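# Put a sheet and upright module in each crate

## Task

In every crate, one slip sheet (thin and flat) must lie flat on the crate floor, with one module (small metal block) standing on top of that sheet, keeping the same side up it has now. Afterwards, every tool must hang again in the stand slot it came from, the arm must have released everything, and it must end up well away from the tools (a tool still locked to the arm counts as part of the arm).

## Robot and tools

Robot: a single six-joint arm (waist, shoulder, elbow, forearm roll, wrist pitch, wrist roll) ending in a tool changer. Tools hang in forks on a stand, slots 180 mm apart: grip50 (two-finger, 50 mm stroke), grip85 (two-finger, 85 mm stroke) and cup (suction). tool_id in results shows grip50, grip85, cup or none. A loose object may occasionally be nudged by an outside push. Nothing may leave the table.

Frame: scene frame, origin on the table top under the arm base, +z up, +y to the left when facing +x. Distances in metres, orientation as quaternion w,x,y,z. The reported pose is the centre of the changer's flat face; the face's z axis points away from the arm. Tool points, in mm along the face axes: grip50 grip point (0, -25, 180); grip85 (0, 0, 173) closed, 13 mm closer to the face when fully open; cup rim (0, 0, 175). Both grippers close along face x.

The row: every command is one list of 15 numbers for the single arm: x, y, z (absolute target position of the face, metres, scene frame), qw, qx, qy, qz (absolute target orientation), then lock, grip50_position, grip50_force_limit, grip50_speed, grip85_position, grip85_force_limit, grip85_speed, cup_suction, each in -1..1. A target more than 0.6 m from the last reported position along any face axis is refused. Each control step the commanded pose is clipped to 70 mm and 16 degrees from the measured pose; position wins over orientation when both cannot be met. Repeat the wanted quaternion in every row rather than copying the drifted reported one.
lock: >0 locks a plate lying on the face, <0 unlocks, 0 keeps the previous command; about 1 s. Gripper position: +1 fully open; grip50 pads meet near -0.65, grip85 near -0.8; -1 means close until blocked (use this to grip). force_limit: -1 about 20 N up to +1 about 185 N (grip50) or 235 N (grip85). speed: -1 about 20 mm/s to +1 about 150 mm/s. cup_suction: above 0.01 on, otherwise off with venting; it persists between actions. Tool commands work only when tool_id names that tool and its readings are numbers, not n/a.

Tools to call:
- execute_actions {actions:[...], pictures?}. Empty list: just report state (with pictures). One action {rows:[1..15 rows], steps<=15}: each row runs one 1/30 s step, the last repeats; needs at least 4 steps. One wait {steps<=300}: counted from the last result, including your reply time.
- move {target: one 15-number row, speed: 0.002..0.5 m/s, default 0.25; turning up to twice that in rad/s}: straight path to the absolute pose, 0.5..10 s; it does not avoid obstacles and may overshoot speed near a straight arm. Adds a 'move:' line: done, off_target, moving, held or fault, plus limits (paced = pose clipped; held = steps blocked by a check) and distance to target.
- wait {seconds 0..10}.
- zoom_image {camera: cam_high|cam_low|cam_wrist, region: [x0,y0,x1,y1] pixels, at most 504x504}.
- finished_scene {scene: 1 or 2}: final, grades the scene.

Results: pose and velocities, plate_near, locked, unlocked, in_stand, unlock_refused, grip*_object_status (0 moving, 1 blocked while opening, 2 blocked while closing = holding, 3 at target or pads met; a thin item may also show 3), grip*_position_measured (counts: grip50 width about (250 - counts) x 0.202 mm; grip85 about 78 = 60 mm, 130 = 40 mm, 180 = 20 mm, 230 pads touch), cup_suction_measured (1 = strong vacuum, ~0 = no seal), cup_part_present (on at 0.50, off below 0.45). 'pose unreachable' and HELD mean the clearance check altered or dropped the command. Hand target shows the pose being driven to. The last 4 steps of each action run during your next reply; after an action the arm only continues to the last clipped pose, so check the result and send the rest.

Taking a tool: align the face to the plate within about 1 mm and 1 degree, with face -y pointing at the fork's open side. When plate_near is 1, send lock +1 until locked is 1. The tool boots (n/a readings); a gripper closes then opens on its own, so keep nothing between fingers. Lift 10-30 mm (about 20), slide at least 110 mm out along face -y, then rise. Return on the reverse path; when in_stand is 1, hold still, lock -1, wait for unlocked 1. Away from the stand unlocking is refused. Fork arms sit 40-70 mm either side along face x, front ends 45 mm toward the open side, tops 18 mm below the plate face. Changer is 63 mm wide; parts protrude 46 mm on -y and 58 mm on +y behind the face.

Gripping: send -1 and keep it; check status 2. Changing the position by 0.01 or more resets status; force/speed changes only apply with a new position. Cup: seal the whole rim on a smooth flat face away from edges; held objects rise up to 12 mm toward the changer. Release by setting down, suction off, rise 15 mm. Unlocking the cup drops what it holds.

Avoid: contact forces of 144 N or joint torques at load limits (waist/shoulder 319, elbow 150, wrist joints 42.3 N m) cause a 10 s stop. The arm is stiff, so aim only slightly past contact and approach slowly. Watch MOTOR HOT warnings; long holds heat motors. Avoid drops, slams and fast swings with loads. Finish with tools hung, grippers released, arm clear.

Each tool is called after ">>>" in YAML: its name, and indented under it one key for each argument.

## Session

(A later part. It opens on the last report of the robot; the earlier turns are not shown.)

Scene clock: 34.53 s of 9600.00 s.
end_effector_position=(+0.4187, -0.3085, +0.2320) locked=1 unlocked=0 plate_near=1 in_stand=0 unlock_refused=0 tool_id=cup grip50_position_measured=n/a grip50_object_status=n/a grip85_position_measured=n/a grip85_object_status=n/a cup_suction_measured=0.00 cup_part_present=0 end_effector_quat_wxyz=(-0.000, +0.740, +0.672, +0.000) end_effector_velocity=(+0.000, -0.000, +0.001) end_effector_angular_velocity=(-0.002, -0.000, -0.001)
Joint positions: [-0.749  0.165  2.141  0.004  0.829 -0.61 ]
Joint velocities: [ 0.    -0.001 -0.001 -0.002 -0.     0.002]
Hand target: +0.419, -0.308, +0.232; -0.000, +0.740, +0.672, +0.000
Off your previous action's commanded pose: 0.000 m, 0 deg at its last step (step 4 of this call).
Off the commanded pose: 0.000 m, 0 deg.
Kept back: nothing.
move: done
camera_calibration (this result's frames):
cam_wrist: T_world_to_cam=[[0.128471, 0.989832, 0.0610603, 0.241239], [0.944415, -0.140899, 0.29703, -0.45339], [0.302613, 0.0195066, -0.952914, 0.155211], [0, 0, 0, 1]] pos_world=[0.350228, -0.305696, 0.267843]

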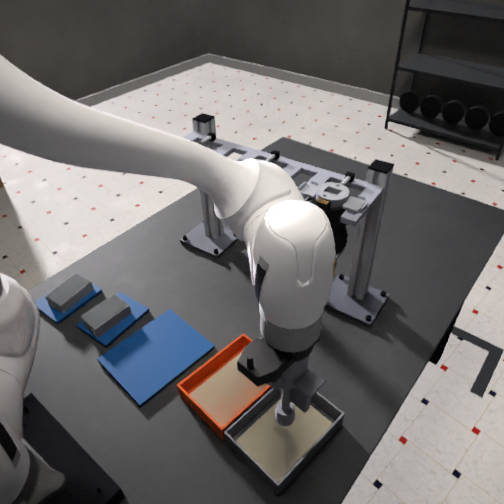

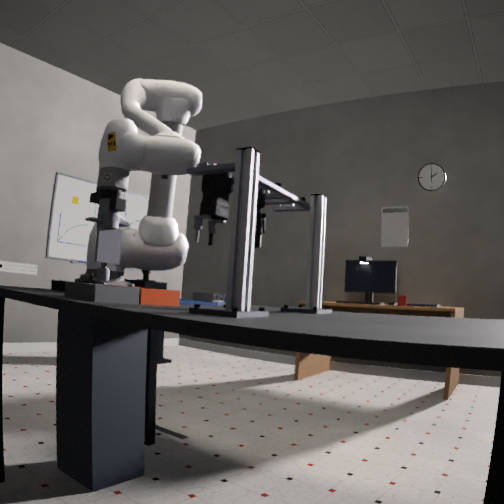

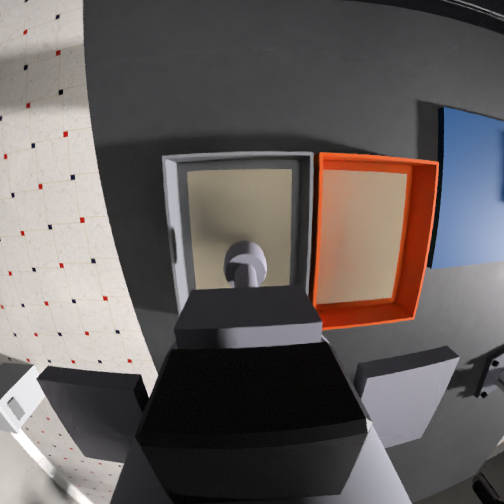

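>>> move:
  target: [0.5481, 0.1502, 0.3835, 0, 0.6772, 0.7358, 0, 0, 1, 0, 0, 1, 0, 0, 0]
  speed: 0.3

>>> move:
  target: [0.6777, 0.1610, 0.3835, 0, 0.6772, 0.7358, 0, 0, 1, 0, 0, 1, 0, 0, 0]
  speed: 0.12

>>> move:
  target: [0.6777, 0.1610, 0.3645, 0, 0.6772, 0.7358, 0, 0, 1, 0, 0, 1, 0, 0, 0]
  speed: 0.035

>>> execute_actions:
  actions:
    - {"rows": [[0.6777, 0.1610, 0.3643, 0, 0.6772, 0.7358, 0, 0, 1, 0, 0, 1, 0, 0, 0], [0.6777, 0.1610, 0.3641, 0, 0.6772, 0.7358, 0, 0, 1, 0, 0, 1, 0, 0, 0], [0.6777, 0.1610, 0.3639, 0, 0.6772, 0.7358, 0, 0, 1, 0, 0, 1, 0, 0, 0], [0.6777, 0.1610, 0.3637, 0, 0.6772, 0.7358, 0, 0, 1, 0, 0, 1, 0, 0, 0], [0.6777, 0.1610, 0.3636, 0, 0.6772, 0.7358, 0, 0, 1, 0, 0, 1, 0, 0, 0], [0.6777, 0.1610, 0.3636, 0, 0.6772, 0.7358, 0, 0, 1, 0, 0, 1, 0, 0, 0], [0.6777, 0.1610, 0.3636, 0, 0.6772, 0.7358, 0, 0, 1, 0, 0, 1, 0, 0, 0], [0.6777, 0.1610, 0.3636, 0, 0.6772, 0.7358, 0, -1, 1, 0, 0, 1, 0, 0, 0]], "steps": 15}

>>> execute_actions:
  actions:
    - {"steps": 29}

Scene clock: 36.97 s of 9600.00 s.
end_effector_position=(+0.5479, +0.1506, +0.3837) locked=1 unlocked=0 plate_near=1 in_stand=0 unlock_refused=0 tool_id=cup grip50_position_measured=n/a grip50_object_status=n/a grip85_position_measured=n/a grip85_object_status=n/a cup_suction_measured=0.00 cup_part_present=0 end_effector_quat_wxyz=(-0.001, +0.677, +0.736, +0.001) end_effector_velocity=(+0.000, +0.000, +0.001) end_effector_angular_velocity=(+0.001, -0.001, +0.001)
Joint positions: [ 0.164  0.088  1.906 -0.001  1.142  0.127]
Joint velocities: [-0.    -0.001 -0.001  0.001  0.    -0.002]
Hand target: +0.548, +0.151, +0.384; -0.001, +0.677, +0.736, +0.001
Off the commanded pose: 0.001 m, 0 deg.
Kept back: nothing.
move: done
camera_calibration (this result's frames):
cam_wrist: T_world_to_cam=[[-0.0498385, 0.996768, 0.0630021, -0.143147], [0.954541, 0.0289758, 0.296668, -0.586746], [0.293883, 0.0749236, -0.9529, 0.248104], [0, 0, 0, 1]] pos_world=[0.480025, 0.141097, 0.419505]

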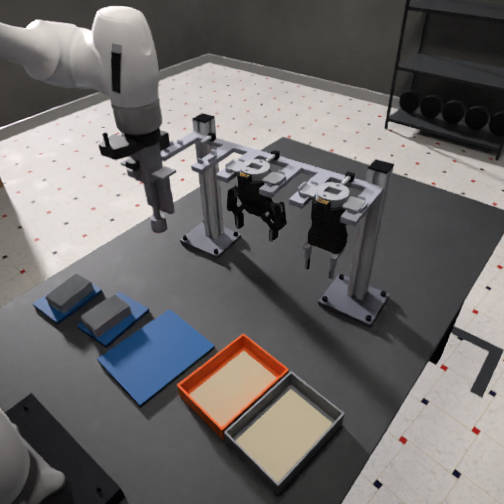

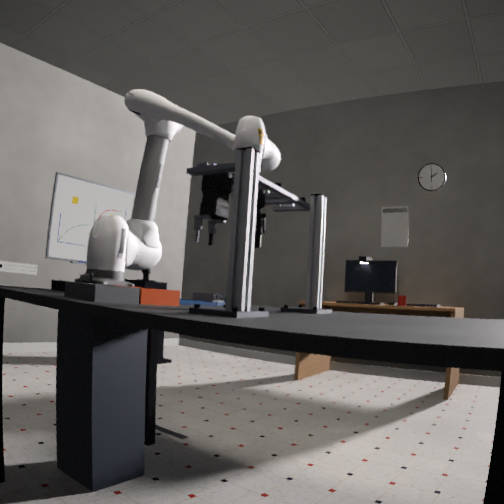

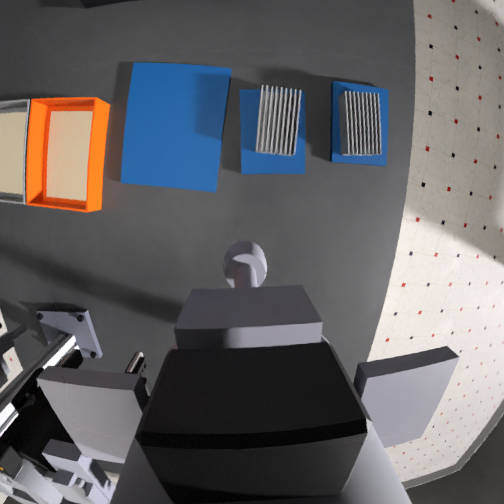

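Scene clock: 38.37 s of 9600.00 s.
end_effector_position=(+0.6777, +0.1609, +0.3837) locked=1 unlocked=0 plate_near=1 in_stand=0 unlock_refused=0 tool_id=cup grip50_position_measured=n/a grip50_object_status=n/a grip85_position_measured=n/a grip85_object_status=n/a cup_suction_measured=0.00 cup_part_present=0 end_effector_quat_wxyz=(+0.000, +0.677, +0.736, -0.000) end_effector_velocity=(+0.001, +0.000, -0.001) end_effector_angular_velocity=(+0.001, +0.002, -0.000)
Joint positions: [ 0.14   0.283  1.666 -0.003  1.186  0.104]
Joint velocities: [-0.     0.002 -0.001  0.001 -0.    -0.   ]
Hand target: +0.678, +0.161, +0.384; +0.000, +0.677, +0.736, +0.000
Off the commanded pose: 0.000 m, 0 deg.
Kept back: nothing.
move: done
camera_calibration (this result's frames):
cam_wrist: T_world_to_cam=[[-0.0495505, 0.996913, 0.0609029, -0.146333], [0.954406, 0.0292893, 0.29707, -0.711051], [0.294369, 0.0728461, -0.952911, 0.209216], [0, 0, 0, 1]] pos_world=[0.609794, 0.151467, 0.419508]

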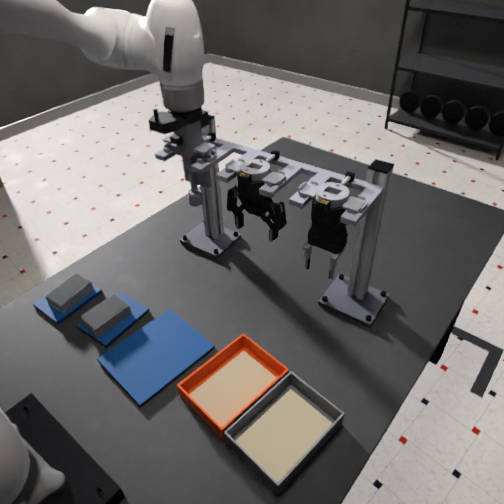

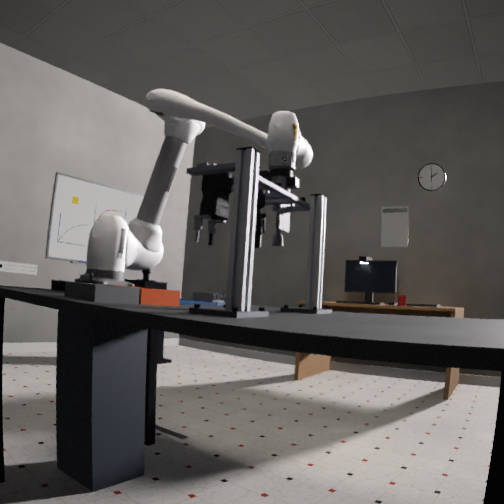

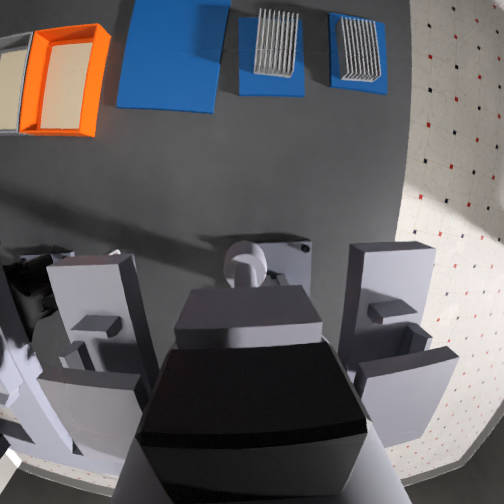

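Scene clock: 39.13 s of 9600.00 s.
end_effector_position=(+0.6778, +0.1610, +0.3645) locked=1 unlocked=0 plate_near=1 in_stand=1 unlock_refused=0 tool_id=cup grip50_position_measured=n/a grip50_object_status=n/a grip85_position_measured=n/a grip85_object_status=n/a cup_suction_measured=0.00 cup_part_present=0 end_effector_quat_wxyz=(+0.000, +0.677, +0.736, -0.000) end_effector_velocity=(-0.000, +0.000, +0.000) end_effector_angular_velocity=(+0.000, -0.001, -0.002)
Joint positions: [ 0.14   0.295  1.687 -0.003  1.153  0.105]
Joint velocities: [-0.    -0.001 -0.     0.     0.     0.001]
Hand target: +0.678, +0.161, +0.364; +0.000, +0.677, +0.736, -0.000
Off the commanded pose: 0.000 m, 0 deg.
Kept back: nothing.
move: done
camera_calibration (this result's frames):
cam_wrist: T_world_to_cam=[[-0.0495, 0.996916, 0.0608985, -0.145273], [0.954416, 0.0292442, 0.297045, -0.705445], [0.294348, 0.0728262, -0.95292, 0.190888], [0, 0, 0, 1]] pos_world=[0.60991, 0.151553, 0.400296]

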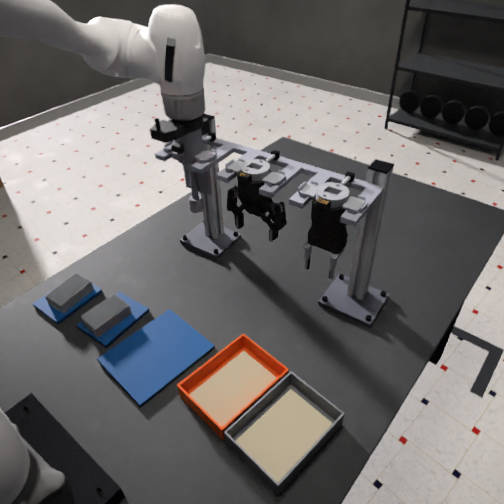

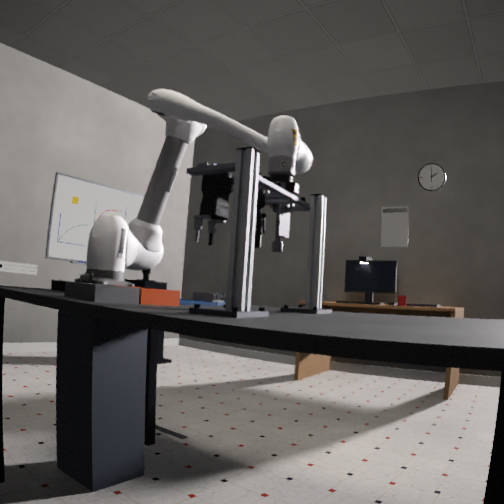

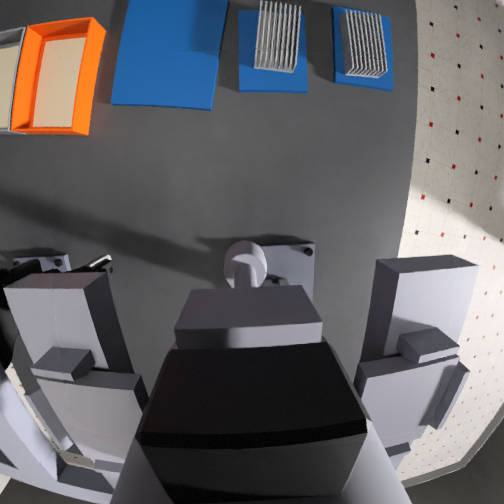

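Scene clock: 39.50 s of 9600.00 s.
end_effector_position=(+0.6777, +0.1610, +0.3635) locked=1 unlocked=0 plate_near=1 in_stand=1 unlock_refused=0 tool_id=cup grip50_position_measured=n/a grip50_object_status=n/a grip85_position_measured=n/a grip85_object_status=n/a cup_suction_measured=0.00 cup_part_present=0 end_effector_quat_wxyz=(-0.000, +0.677, +0.736, -0.000) end_effector_velocity=(-0.000, -0.000, +0.000) end_effector_angular_velocity=(-0.000, -0.001, -0.001)
Joint positions: [ 0.14   0.296  1.688 -0.003  1.152  0.105]
Joint velocities: [-0.    -0.001  0.    -0.    -0.001  0.001]
Steps of this call (steps 1 to 11: the first 11 steps of this action). Readings (end_effector_position | what the end effector reports):
1: (+0.6778, +0.1610, +0.3645) | locked=1 unlocked=0 plate_near=1 in_stand=1 unlock_refused=0 tool_id=cup grip50_position_measured=n/a grip50_object_status=n/a grip85_position_measured=n/a grip85_object_status=n/a cup_suction_measured=0.00 cup_part_present=0
2: (+0.6777, +0.1610, +0.3643) | locked=1 unlocked=0 plate_near=1 in_stand=1 unlock_refused=0 tool_id=cup grip50_position_measured=n/a grip50_object_status=n/a grip85_position_measured=n/a grip85_object_status=n/a cup_suction_measured=0.00 cup_part_present=0
4: (+0.6777, +0.1610, +0.3639) | locked=1 unlocked=0 plate_near=1 in_stand=1 unlock_refused=0 tool_id=cup grip50_position_measured=n/a grip50_object_status=n/a grip85_position_measured=n/a grip85_object_status=n/a cup_suction_measured=0.00 cup_part_present=0
8: (+0.6777, +0.1610, +0.3635) | locked=1 unlocked=0 plate_near=1 in_stand=1 unlock_refused=0 tool_id=cup grip50_position_measured=n/a grip50_object_status=n/a grip85_position_measured=n/a grip85_object_status=n/a cup_suction_measured=0.00 cup_part_present=0
11: the state above

Scene clock: 40.47 s of 9600.00 s.
end_effector_position=(+0.6777, +0.1610, +0.3636) locked=0 unlocked=1 plate_near=1 in_stand=1 unlock_refused=0 tool_id=none grip50_position_measured=n/a grip50_object_status=n/a grip85_position_measured=n/a grip85_object_status=n/a cup_suction_measured=n/a cup_part_present=n/a end_effector_quat_wxyz=(-0.000, +0.677, +0.736, -0.000) end_effector_velocity=(+0.000, -0.000, -0.000) end_effector_angular_velocity=(-0.001, +0.001, -0.002)
Joint positions: [ 0.14   0.296  1.688 -0.003  1.152  0.105]
Joint velocities: [-0.     0.    -0.    -0.001  0.     0.002]
Hand target: +0.678, +0.161, +0.364; +0.000, +0.677, +0.736, -0.000
Off the commanded pose: 0.000 m, 0 deg.
Kept back: nothing.
Steps of this call (steps 1 to 4: the last 4 steps of your previous action; steps 5 to 29: nothing new was sent). Readings (end_effector_position | what the end effector reports):
1: (+0.6777, +0.1610, +0.3635) | locked=0 unlocked=0 plate_near=1 in_stand=1 unlock_refused=0 tool_id=none grip50_position_measured=n/a grip50_object_status=n/a grip85_position_measured=n/a grip85_object_status=n/a cup_suction_measured=n/a cup_part_present=n/a
2: (+0.6777, +0.1610, +0.3635) | locked=0 unlocked=0 plate_near=1 in_stand=1 unlock_refused=0 tool_id=none grip50_position_measured=n/a grip50_object_status=n/a grip85_position_measured=n/a grip85_object_status=n/a cup_suction_measured=n/a cup_part_present=n/a
4: (+0.6777, +0.1610, +0.3635) | locked=0 unlocked=0 plate_near=1 in_stand=1 unlock_refused=0 tool_id=none grip50_position_measured=n/a grip50_object_status=n/a grip85_position_measured=n/a grip85_object_status=n/a cup_suction_measured=n/a cup_part_present=n/a
8: (+0.6777, +0.1610, +0.3635) | locked=0 unlocked=0 plate_near=1 in_stand=1 unlock_refused=0 tool_id=none grip50_position_measured=n/a grip50_object_status=n/a grip85_position_measured=n/a grip85_object_status=n/a cup_suction_measured=n/a cup_part_present=n/a
29: the state above

>>> move:
  target: [0.6777, 0.1610, 0.39, 0, 0.6772, 0.7358, 0, 0, 1, 0, 0, 1, 0, 0, 0]
  speed: 0.06

>>> zoom_image:
  camera: "cam_wrist"
  region: [150, 225, 350, 365]

>>> move:
  target: [0.6937, -0.0189, 0.39, 0, 0.6772, 0.7358, 0, 0, 1, 0, 0, 1, 0, 0, 0]
  speed: 0.2

>>> zoom_image:
  camera: "cam_wrist"
  region: [150, 225, 350, 365]

Scene clock: 41.40 s of 9600.00 s.
end_effector_position=(+0.6776, +0.1610, +0.3900) locked=0 unlocked=1 plate_near=0 in_stand=0 unlock_refused=0 tool_id=none grip50_position_measured=n/a grip50_object_status=n/a grip85_position_measured=n/a grip85_object_status=n/a cup_suction_measured=n/a cup_part_present=n/a end_effector_quat_wxyz=(-0.000, +0.677, +0.736, +0.000) end_effector_velocity=(-0.000, -0.000, +0.000) end_effector_angular_velocity=(-0.001, -0.000, +0.001)
Joint positions: [ 0.14   0.279  1.659 -0.003  1.197  0.104]
Joint velocities: [-0.    -0.    -0.    -0.001  0.001 -0.001]
Hand target: +0.678, +0.161, +0.390; -0.000, +0.677, +0.736, +0.000
Off the commanded pose: 0.000 m, 0 deg.
Kept back: nothing.
move: done
camera_calibration (this result's frames):
cam_wrist: T_world_to_cam=[[-0.0494938, 0.99691, 0.0609942, -0.146888], [0.95442, 0.0292108, 0.297033, -0.712873], [0.294333, 0.0729154, -0.952917, 0.215251], [0, 0, 0, 1]] pos_world=[0.609755, 0.151562, 0.425823]

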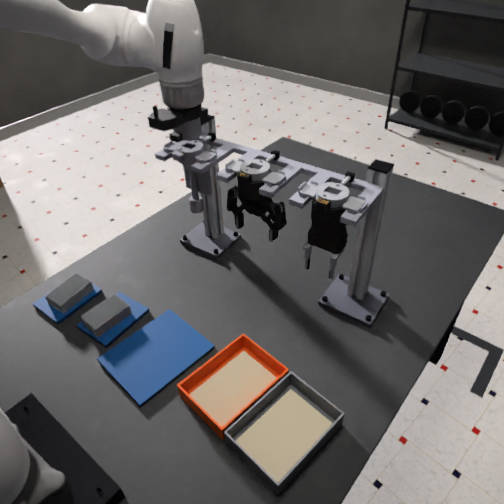

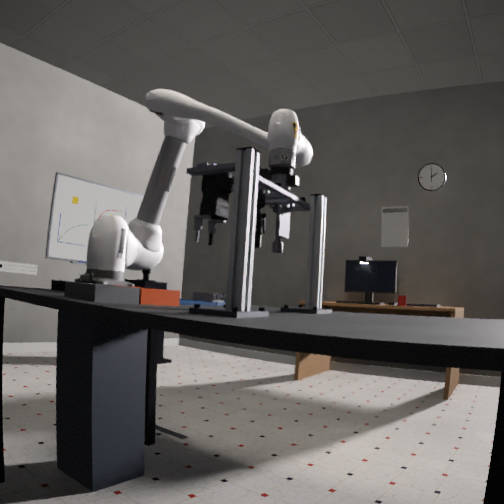

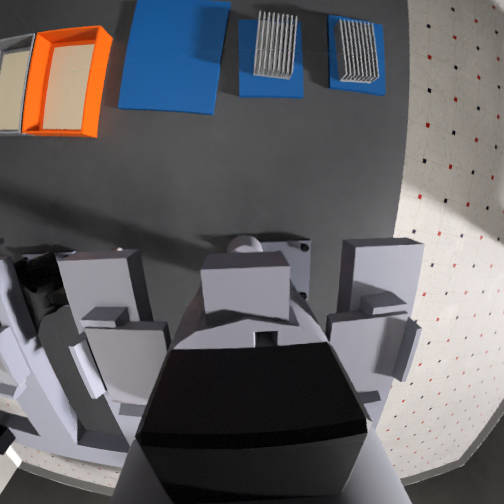

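Region (150, 225, 350, 365) of cam_wrist's 504x504 image, scaled by 2.520, with more detail than that image has; it fills the top 353 rows of this view, and the rest is white.

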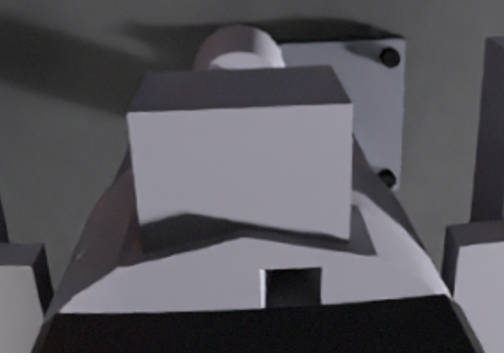

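Scene clock: 42.63 s of 9600.00 s.
end_effector_position=(+0.6937, -0.0189, +0.3900) locked=0 unlocked=1 plate_near=0 in_stand=0 unlock_refused=0 tool_id=none grip50_position_measured=n/a grip50_object_status=n/a grip85_position_measured=n/a grip85_object_status=n/a cup_suction_measured=n/a cup_part_present=n/a end_effector_quat_wxyz=(+0.000, +0.677, +0.736, -0.000) end_effector_velocity=(+0.000, -0.000, -0.001) end_effector_angular_velocity=(-0.000, +0.002, -0.000)
Joint positions: [-0.122  0.274  1.665 -0.002  1.196 -0.158]
Joint velocities: [-0.     0.001 -0.    -0.     0.001  0.   ]
Hand target: +0.694, -0.019, +0.390; +0.000, +0.677, +0.736, -0.000
Off the commanded pose: 0.000 m, 0 deg.
Kept back: nothing.
move: done
camera_calibration (this result's frames):
cam_wrist: T_world_to_cam=[[-0.0495288, 0.996942, 0.0604385, 0.0335219], [0.954311, 0.0293832, 0.297368, -0.722987], [0.294683, 0.0724054, -0.952848, 0.223362], [0, 0, 0, 1]] pos_world=[0.625794, -0.0283484, 0.425798]

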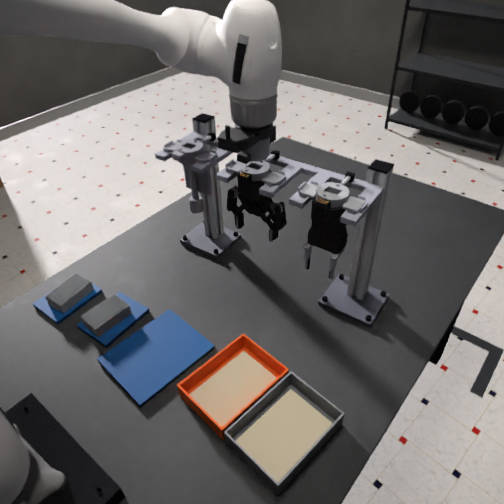

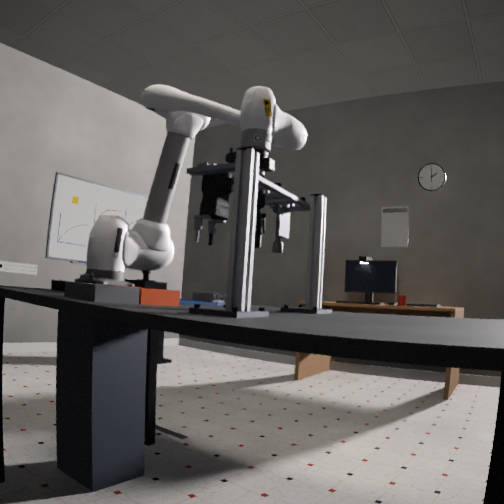

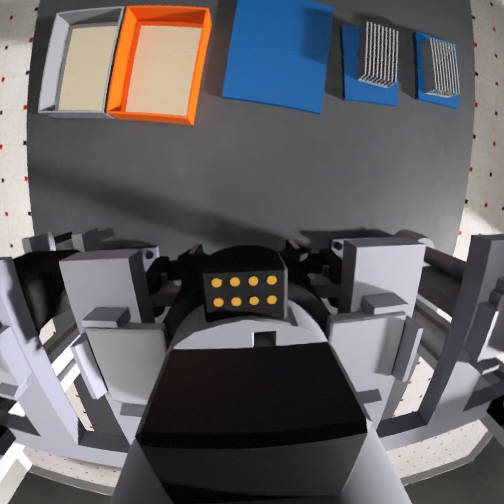

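Region (150, 225, 350, 365) of cam_wrist's 504x504 image, scaled by 2.520, with more detail than that image has; it fills the top 353 rows of this view, and the rest is white.

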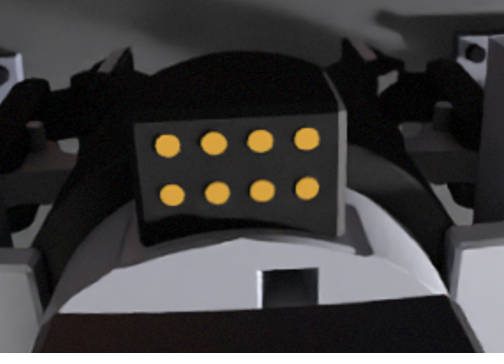

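>>> move:
  target: [0.6940, -0.0192, 0.3650, 0, 0.6772, 0.7358, 0, 0, 1, 0, 0, 1, 0, 0, 0]
  speed: 0.04

>>> execute_actions:
  actions:
    - {"rows": [[0.6940, -0.0192, 0.3647, 0, 0.6772, 0.7358, 0, 0, 1, 0, 0, 1, 0, 0, 0], [0.6940, -0.0192, 0.3644, 0, 0.6772, 0.7358, 0, 0, 1, 0, 0, 1, 0, 0, 0], [0.6940, -0.0192, 0.3641, 0, 0.6772, 0.7358, 0, 0, 1, 0, 0, 1, 0, 0, 0], [0.6940, -0.0192, 0.3639, 0, 0.6772, 0.7358, 0, 0, 1, 0, 0, 1, 0, 0, 0], [0.6940, -0.0192, 0.3637, 0, 0.6772, 0.7358, 0, 0, 1, 0, 0, 1, 0, 0, 0], [0.6940, -0.0192, 0.3636, 0, 0.6772, 0.7358, 0, 0, 1, 0, 0, 1, 0, 0, 0]], "steps": 12}

Scene clock: 43.80 s of 9600.00 s.
end_effector_position=(+0.6941, -0.0192, +0.3650) locked=0 unlocked=1 plate_near=0 in_stand=1 unlock_refused=0 tool_id=none grip50_position_measured=n/a grip50_object_status=n/a grip85_position_measured=n/a grip85_object_status=n/a cup_suction_measured=n/a cup_part_present=n/a end_effector_quat_wxyz=(+0.000, +0.677, +0.736, -0.000) end_effector_velocity=(-0.000, +0.000, +0.001) end_effector_angular_velocity=(+0.001, -0.002, -0.001)
Joint positions: [-0.122  0.291  1.691 -0.002  1.153 -0.158]
Joint velocities: [ 0.    -0.002  0.     0.001 -0.     0.   ]
Hand target: +0.694, -0.019, +0.365; +0.000, +0.677, +0.736, -0.000
Off the commanded pose: 0.000 m, 0 deg.
Kept back: nothing.
move: done
camera_calibration (this result's frames):
cam_wrist: T_world_to_cam=[[-0.0494618, 0.996916, 0.0609269, 0.0351076], [0.954417, 0.0291991, 0.297046, -0.715893], [0.294351, 0.0728421, -0.952917, 0.199686], [0, 0, 0, 1]] pos_world=[0.626219, -0.0286414, 0.400798]

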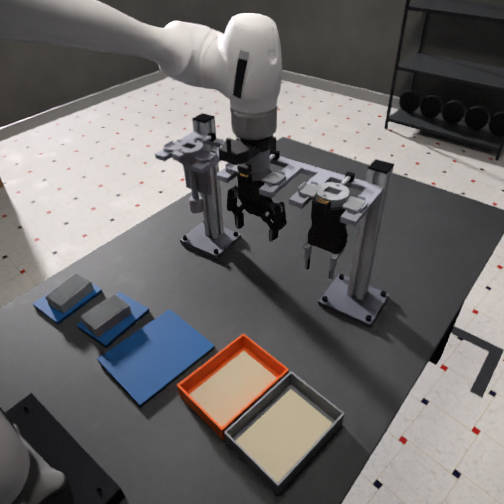

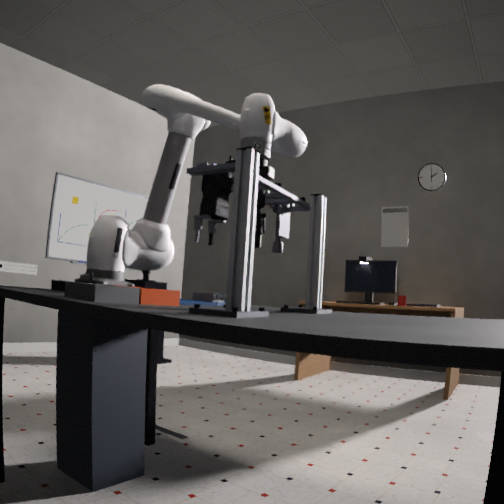

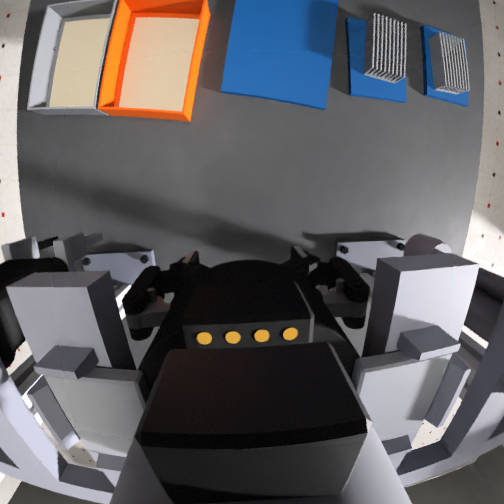

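Scene clock: 44.07 s of 9600.00 s.
end_effector_position=(+0.6940, -0.0192, +0.3636) locked=0 unlocked=1 plate_near=1 in_stand=1 unlock_refused=0 tool_id=none grip50_position_measured=n/a grip50_object_status=n/a grip85_position_measured=n/a grip85_object_status=n/a cup_suction_measured=n/a cup_part_present=n/a end_effector_quat_wxyz=(-0.000, +0.677, +0.736, -0.000) end_effector_velocity=(+0.000, -0.001, +0.000) end_effector_angular_velocity=(-0.002, -0.001, -0.002)
Joint positions: [-0.122  0.292  1.693 -0.002  1.151 -0.158]
Joint velocities: [-0.001 -0.     0.    -0.002 -0.001  0.002]
Steps of this call (steps 1 to 8: the first 8 steps of this action). Readings (end_effector_position | what the end effector reports):
1: (+0.6941, -0.0192, +0.3649) | locked=0 unlocked=1 plate_near=0 in_stand=1 unlock_refused=0 tool_id=none grip50_position_measured=n/a grip50_object_status=n/a grip85_position_measured=n/a grip85_object_status=n/a cup_suction_measured=n/a cup_part_present=n/a
2: (+0.6940, -0.0192, +0.3647) | locked=0 unlocked=1 plate_near=0 in_stand=1 unlock_refused=0 tool_id=none grip50_position_measured=n/a grip50_object_status=n/a grip85_position_measured=n/a grip85_object_status=n/a cup_suction_measured=n/a cup_part_present=n/a
4: (+0.6940, -0.0192, +0.3642) | locked=0 unlocked=1 plate_near=0 in_stand=1 unlock_refused=0 tool_id=none grip50_position_measured=n/a grip50_object_status=n/a grip85_position_measured=n/a grip85_object_status=n/a cup_suction_measured=n/a cup_part_present=n/a
8: the state above

>>> execute_actions:
  actions:
    - {"rows": [[0.6940, -0.0192, 0.3635, 0, 0.6772, 0.7358, 0, 1, 1, 0, 0, 1, 0, 0, 0]], "steps": 15}

>>> execute_actions:
  actions:
    - {"steps": 23}

Scene clock: 44.57 s of 9600.00 s.
end_effector_position=(+0.6940, -0.0192, +0.3635) locked=0 unlocked=0 plate_near=1 in_stand=1 unlock_refused=0 tool_id=none grip50_position_measured=n/a grip50_object_status=n/a grip85_position_measured=n/a grip85_object_status=n/a cup_suction_measured=n/a cup_part_present=n/a end_effector_quat_wxyz=(-0.000, +0.677, +0.736, +0.000) end_effector_velocity=(-0.000, -0.000, -0.000) end_effector_angular_velocity=(+0.000, +0.000, -0.001)
Joint positions: [-0.122  0.292  1.693 -0.002  1.15  -0.158]
Joint velocities: [-0.  0.  0.  0. -0.  0.]
Off your previous action's commanded pose: 0.000 m, 0 deg at its last step (step 4 of this call).
Steps of this call (steps 1 to 4: the last 4 steps of your previous action; steps 5 to 15: the first 11 steps of this action). Readings (end_effector_position | what the end effector reports):
5: (+0.6940, -0.0192, +0.3636) | locked=0 unlocked=0 plate_near=1 in_stand=1 unlock_refused=0 tool_id=none grip50_position_measured=n/a grip50_object_status=n/a grip85_position_measured=n/a grip85_object_status=n/a cup_suction_measured=n/a cup_part_present=n/a
6: (+0.6940, -0.0192, +0.3635) | locked=0 unlocked=0 plate_near=1 in_stand=1 unlock_refused=0 tool_id=none grip50_position_measured=n/a grip50_object_status=n/a grip85_position_measured=n/a grip85_object_status=n/a cup_suction_measured=n/a cup_part_present=n/a
8: (+0.6940, -0.0192, +0.3635) | locked=0 unlocked=0 plate_near=1 in_stand=1 unlock_refused=0 tool_id=none grip50_position_measured=n/a grip50_object_status=n/a grip85_position_measured=n/a grip85_object_status=n/a cup_suction_measured=n/a cup_part_present=n/a
12: (+0.6940, -0.0192, +0.3635) | locked=0 unlocked=0 plate_near=1 in_stand=1 unlock_refused=0 tool_id=none grip50_position_measured=n/a grip50_object_status=n/a grip85_position_measured=n/a grip85_object_status=n/a cup_suction_measured=n/a cup_part_present=n/a
15: the state above

Scene clock: 45.33 s of 9600.00 s.
end_effector_position=(+0.6940, -0.0192, +0.3634) locked=1 unlocked=0 plate_near=1 in_stand=1 unlock_refused=0 tool_id=grip85 grip50_position_measured=n/a grip50_object_status=n/a grip85_position_measured=n/a grip85_object_status=n/a cup_suction_measured=n/a cup_part_present=n/a end_effector_quat_wxyz=(-0.000, +0.677, +0.736, -0.000) end_effector_velocity=(-0.000, -0.000, +0.001) end_effector_angular_velocity=(-0.002, -0.003, +0.001)
Joint positions: [-0.122  0.292  1.693 -0.002  1.15  -0.158]
Joint velocities: [-0.    -0.002 -0.    -0.002 -0.001 -0.001]
Hand target: +0.694, -0.019, +0.363; +0.000, +0.677, +0.736, -0.000
Off the commanded pose: 0.000 m, 0 deg.
Kept back: nothing.
Steps of this call (steps 1 to 4: the last 4 steps of your previous action; steps 5 to 23: nothing new was sent). Readings (end_effector_position | what the end effector reports):
1: (+0.6940, -0.0192, +0.3635) | locked=0 unlocked=0 plate_near=1 in_stand=1 unlock_refused=0 tool_id=none grip50_position_measured=n/a grip50_object_status=n/a grip85_position_measured=n/a grip85_object_status=n/a cup_suction_measured=n/a cup_part_present=n/a
2: (+0.6940, -0.0192, +0.3635) | locked=0 unlocked=0 plate_near=1 in_stand=1 unlock_refused=0 tool_id=none grip50_position_measured=n/a grip50_object_status=n/a grip85_position_measured=n/a grip85_object_status=n/a cup_suction_measured=n/a cup_part_present=n/a
4: (+0.6940, -0.0192, +0.3634) | locked=0 unlocked=0 plate_near=1 in_stand=1 unlock_refused=0 tool_id=none grip50_position_measured=n/a grip50_object_status=n/a grip85_position_measured=n/a grip85_object_status=n/a cup_suction_measured=n/a cup_part_present=n/a
8: (+0.6940, -0.0192, +0.3634) | locked=0 unlocked=0 plate_near=1 in_stand=1 unlock_refused=0 tool_id=none grip50_position_measured=n/a grip50_object_status=n/a grip85_position_measured=n/a grip85_object_status=n/a cup_suction_measured=n/a cup_part_present=n/a
23: the state above

>>> move:
  target: [0.6940, -0.0192, 0.3835, 0, 0.6772, 0.7358, 0, 0, 1, 0, 0, 1, 0, 0, 0]
  speed: 0.05

>>> move:
  target: [0.5644, -0.0300, 0.3835, 0, 0.6772, 0.7358, 0, 0, 1, 0, 0, 1, 0, 0, 0]
  speed: 0.12

>>> move:
  target: [0.3808, 0.1977, 0.235, 0, 0.71874, 0.69529, 0, 0, 1, 0, 0, 1, 0, 0, 0]
  speed: 0.28

>>> zoom_image:
  camera: "cam_wrist"
  region: [160, 150, 330, 290]

Scene clock: 47.13 s of 9600.00 s.
end_effector_position=(+0.6939, -0.0192, +0.3835) locked=1 unlocked=0 plate_near=1 in_stand=0 unlock_refused=0 tool_id=grip85 grip50_position_measured=n/a grip50_object_status=n/a grip85_position_measured=n/a grip85_object_status=n/a cup_suction_measured=n/a cup_part_present=n/a end_effector_quat_wxyz=(+0.000, +0.677, +0.736, +0.000) end_effector_velocity=(-0.000, +0.000, +0.002) end_effector_angular_velocity=(-0.000, -0.002, +0.001)
Joint positions: [-0.122  0.279  1.671 -0.002  1.185 -0.159]
Joint velocities: [ 0.    -0.002 -0.    -0.    -0.    -0.001]
Hand target: +0.694, -0.019, +0.384; -0.000, +0.677, +0.736, +0.000
Off the commanded pose: 0.000 m, 0 deg.
Kept back: nothing.
move: done
camera_calibration (this result's frames):
cam_wrist: T_world_to_cam=[[-0.0495204, 0.996913, 0.0609307, 0.0340286], [0.954415, 0.029254, 0.297047, -0.721255], [0.294347, 0.0728631, -0.952917, 0.217385], [0, 0, 0, 1]] pos_world=[0.626075, -0.0286632, 0.419323]

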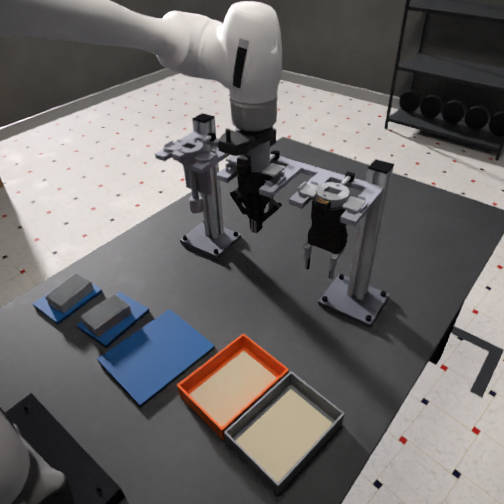

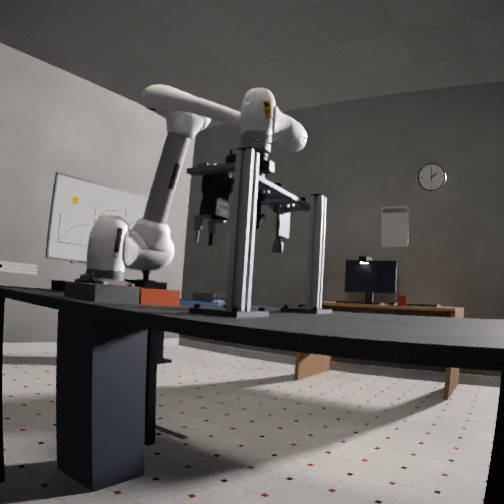

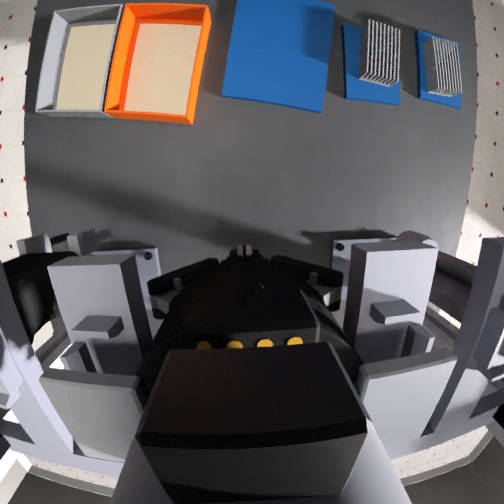

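Scene clock: 48.50 s of 9600.00 s.
end_effector_position=(+0.5645, -0.0300, +0.3833) locked=1 unlocked=0 plate_near=1 in_stand=0 unlock_refused=0 tool_id=grip85 grip50_position_measured=n/a grip50_object_status=n/a grip85_position_measured=n/a grip85_object_status=n/a cup_suction_measured=n/a cup_part_present=n/a end_effector_quat_wxyz=(+0.000, +0.677, +0.736, -0.000) end_effector_velocity=(-0.000, -0.000, -0.000) end_effector_angular_velocity=(+0.000, +0.000, +0.000)
Joint positions: [-0.159  0.083  1.912 -0.002  1.14  -0.195]
Joint velocities: [-0.     0.     0.     0.    -0.    -0.001]
Hand target: +0.564, -0.030, +0.383; +0.000, +0.677, +0.736, -0.000
Off the commanded pose: 0.000 m, 0 deg.
Kept back: nothing.
move: done
camera_calibration (this result's frames):
cam_wrist: T_world_to_cam=[[-0.0494964, 0.996924, 0.0607621, 0.0383939], [0.954401, 0.0292778, 0.297087, -0.597327], [0.294394, 0.0726962, -0.952915, 0.256034], [0, 0, 0, 1]] pos_world=[0.496615, -0.0394001, 0.419104]

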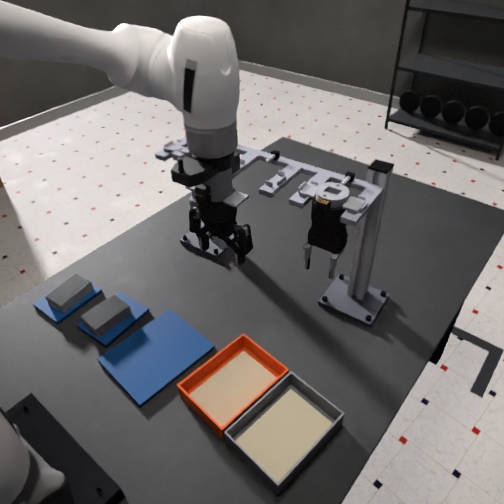

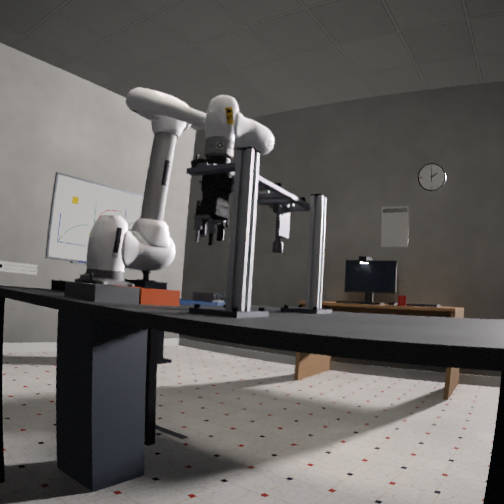

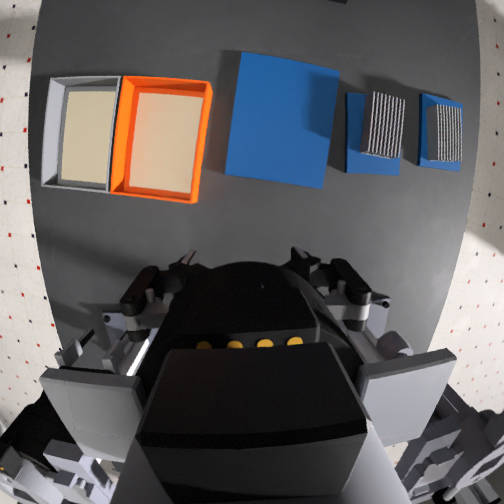

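Scene clock: 50.07 s of 9600.00 s.
end_effector_position=(+0.3812, +0.1980, +0.2347) locked=1 unlocked=0 plate_near=1 in_stand=0 unlock_refused=0 tool_id=grip85 grip50_position_measured=n/a grip50_object_status=n/a grip85_position_measured=3 grip85_object_status=3 cup_suction_measured=n/a cup_part_present=n/a end_effector_quat_wxyz=(-0.000, +0.719, +0.695, -0.000) end_effector_velocity=(+0.000, -0.000, -0.000) end_effector_angular_velocity=(-0.000, -0.001, +0.001)
Joint positions: [ 0.356  0.029  2.294 -0.005  0.814  0.439]
Joint velocities: [-0.    -0.     0.    -0.001 -0.001 -0.   ]
Hand target: +0.381, +0.198, +0.235; -0.000, +0.719, +0.695, +0.000
Off the commanded pose: 0.001 m, 0 deg.
Kept back: nothing.
move: done
camera_calibration (this result's frames):
cam_wrist: T_world_to_cam=[[0.0666714, 0.995873, 0.061583, -0.233152], [0.951554, -0.0820294, 0.296339, -0.361603], [0.300168, 0.0388422, -0.953095, 0.156322], [0, 0, 0, 1]] pos_world=[0.312706, 0.196456, 0.270505]

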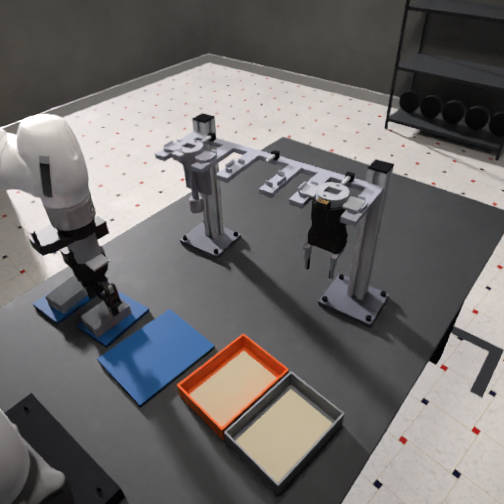

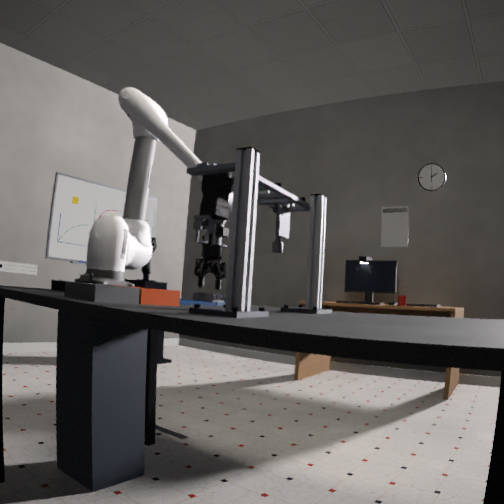

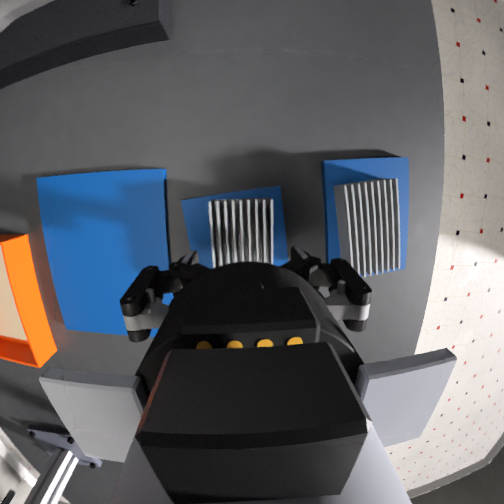

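Region (160, 150, 330, 290) of cam_wrist's 504x504 image, scaled by 2.965, with more detail than that image has; it fills the top 415 rows of this view, and the rest is white.

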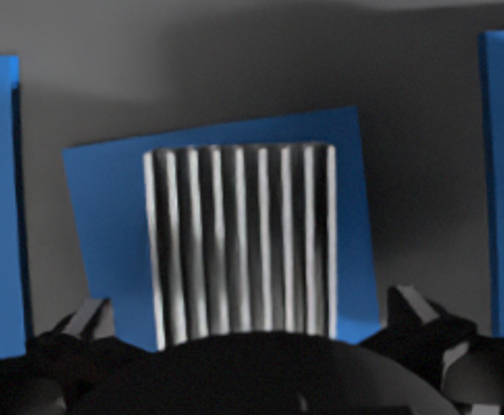

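>>> move:
  target: [0.3802, 0.1969, 0.199, 0, 0.72176, 0.69214, 0, 0, 1, 0, 0, 1, 0, 0, 0]
  speed: 0.07

>>> move:
  target: [0.3802, 0.1969, 0.199, 0, 0.72176, 0.69214, 0, 0, 1, 0, 0, -1, 0, -0.5, 0]
  speed: 0.05

Scene clock: 51.23 s of 9600.00 s.
end_effector_position=(+0.3803, +0.1969, +0.1990) locked=1 unlocked=0 plate_near=1 in_stand=0 unlock_refused=0 tool_id=grip85 grip50_position_measured=n/a grip50_object_status=n/a grip85_position_measured=3 grip85_object_status=3 cup_suction_measured=n/a cup_part_present=n/a end_effector_quat_wxyz=(+0.000, +0.722, +0.692, +0.000) end_effector_velocity=(+0.000, -0.000, -0.000) end_effector_angular_velocity=(-0.001, -0.001, +0.003)
Joint positions: [ 0.355  0.083  2.326 -0.007  0.727  0.448]
Joint velocities: [ 0.     0.    -0.    -0.002 -0.001 -0.001]
Hand target: +0.380, +0.197, +0.199; +0.000, +0.722, +0.692, -0.000
Off the commanded pose: 0.000 m, 0 deg.
Kept back: nothing.
move: done
camera_calibration (this result's frames):
cam_wrist: T_world_to_cam=[[0.0750153, 0.995322, 0.060886, -0.232787], [0.950603, -0.089821, 0.297129, -0.348555], [0.301208, 0.0355892, -0.952894, 0.122821], [0, 0, 0, 1]] pos_world=[0.311806, 0.196019, 0.234775]

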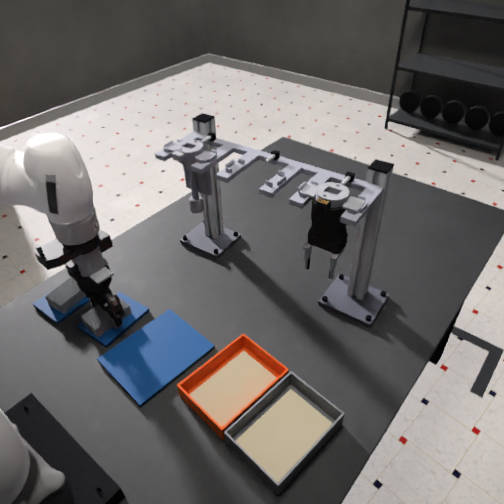

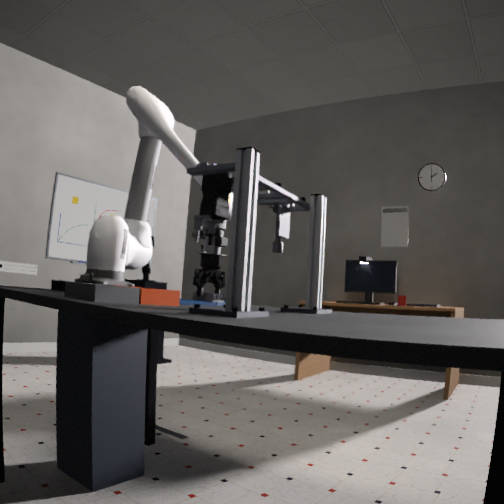

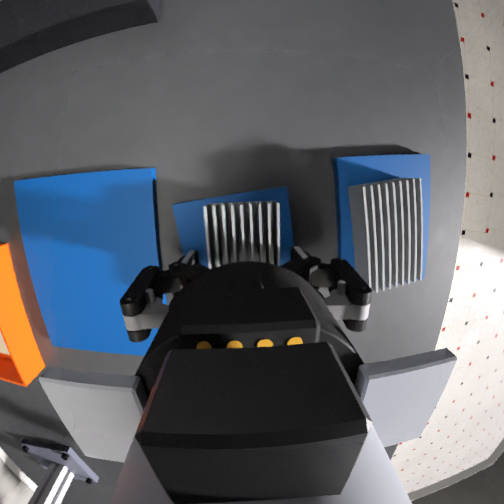

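Scene clock: 52.10 s of 9600.00 s.
end_effector_position=(+0.3802, +0.1969, +0.1990) locked=1 unlocked=0 plate_near=1 in_stand=0 unlock_refused=0 tool_id=grip85 grip50_position_measured=n/a grip50_object_status=n/a grip85_position_measured=80 grip85_object_status=2 cup_suction_measured=n/a cup_part_present=n/a end_effector_quat_wxyz=(-0.000, +0.722, +0.692, -0.000) end_effector_velocity=(-0.000, +0.000, -0.001) end_effector_angular_velocity=(-0.000, +0.002, -0.001)
Joint positions: [ 0.355  0.083  2.326 -0.006  0.727  0.447]
Joint velocities: [ 0.     0.002 -0.     0.001  0.     0.001]
Hand target: +0.380, +0.197, +0.199; -0.000, +0.722, +0.692, -0.000
Off the commanded pose: 0.000 m, 0 deg.
Kept back: nothing.
move: done
camera_calibration (this result's frames):
cam_wrist: T_world_to_cam=[[0.0749877, 0.995323, 0.0608996, -0.232735], [0.950663, -0.0897919, 0.296948, -0.348432], [0.301027, 0.0356275, -0.95295, 0.122959], [0, 0, 0, 1]] pos_world=[0.311679, 0.19598, 0.234814]

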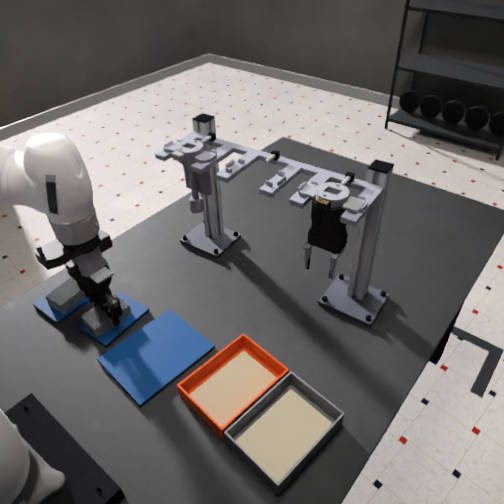

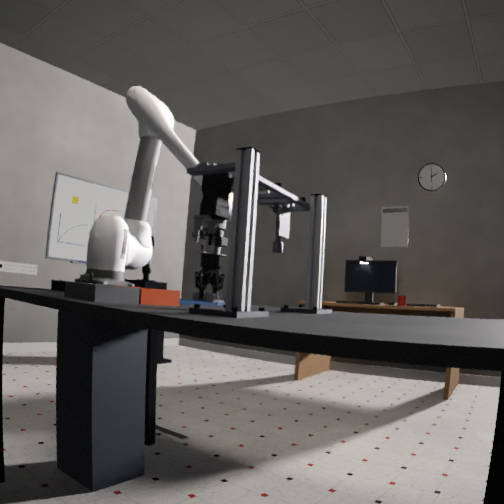

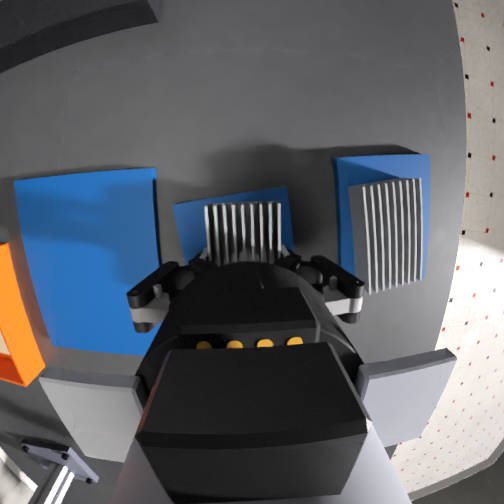

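>>> zoom_image:
  camera: "cam_wrist"
  region: [310, 140, 470, 300]

Region (310, 140, 470, 300) of cam_wrist's 504x504 image, scaled by 3.150, with more detail than that image has.

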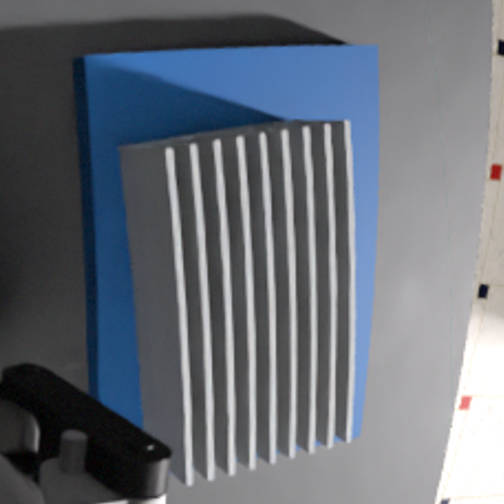

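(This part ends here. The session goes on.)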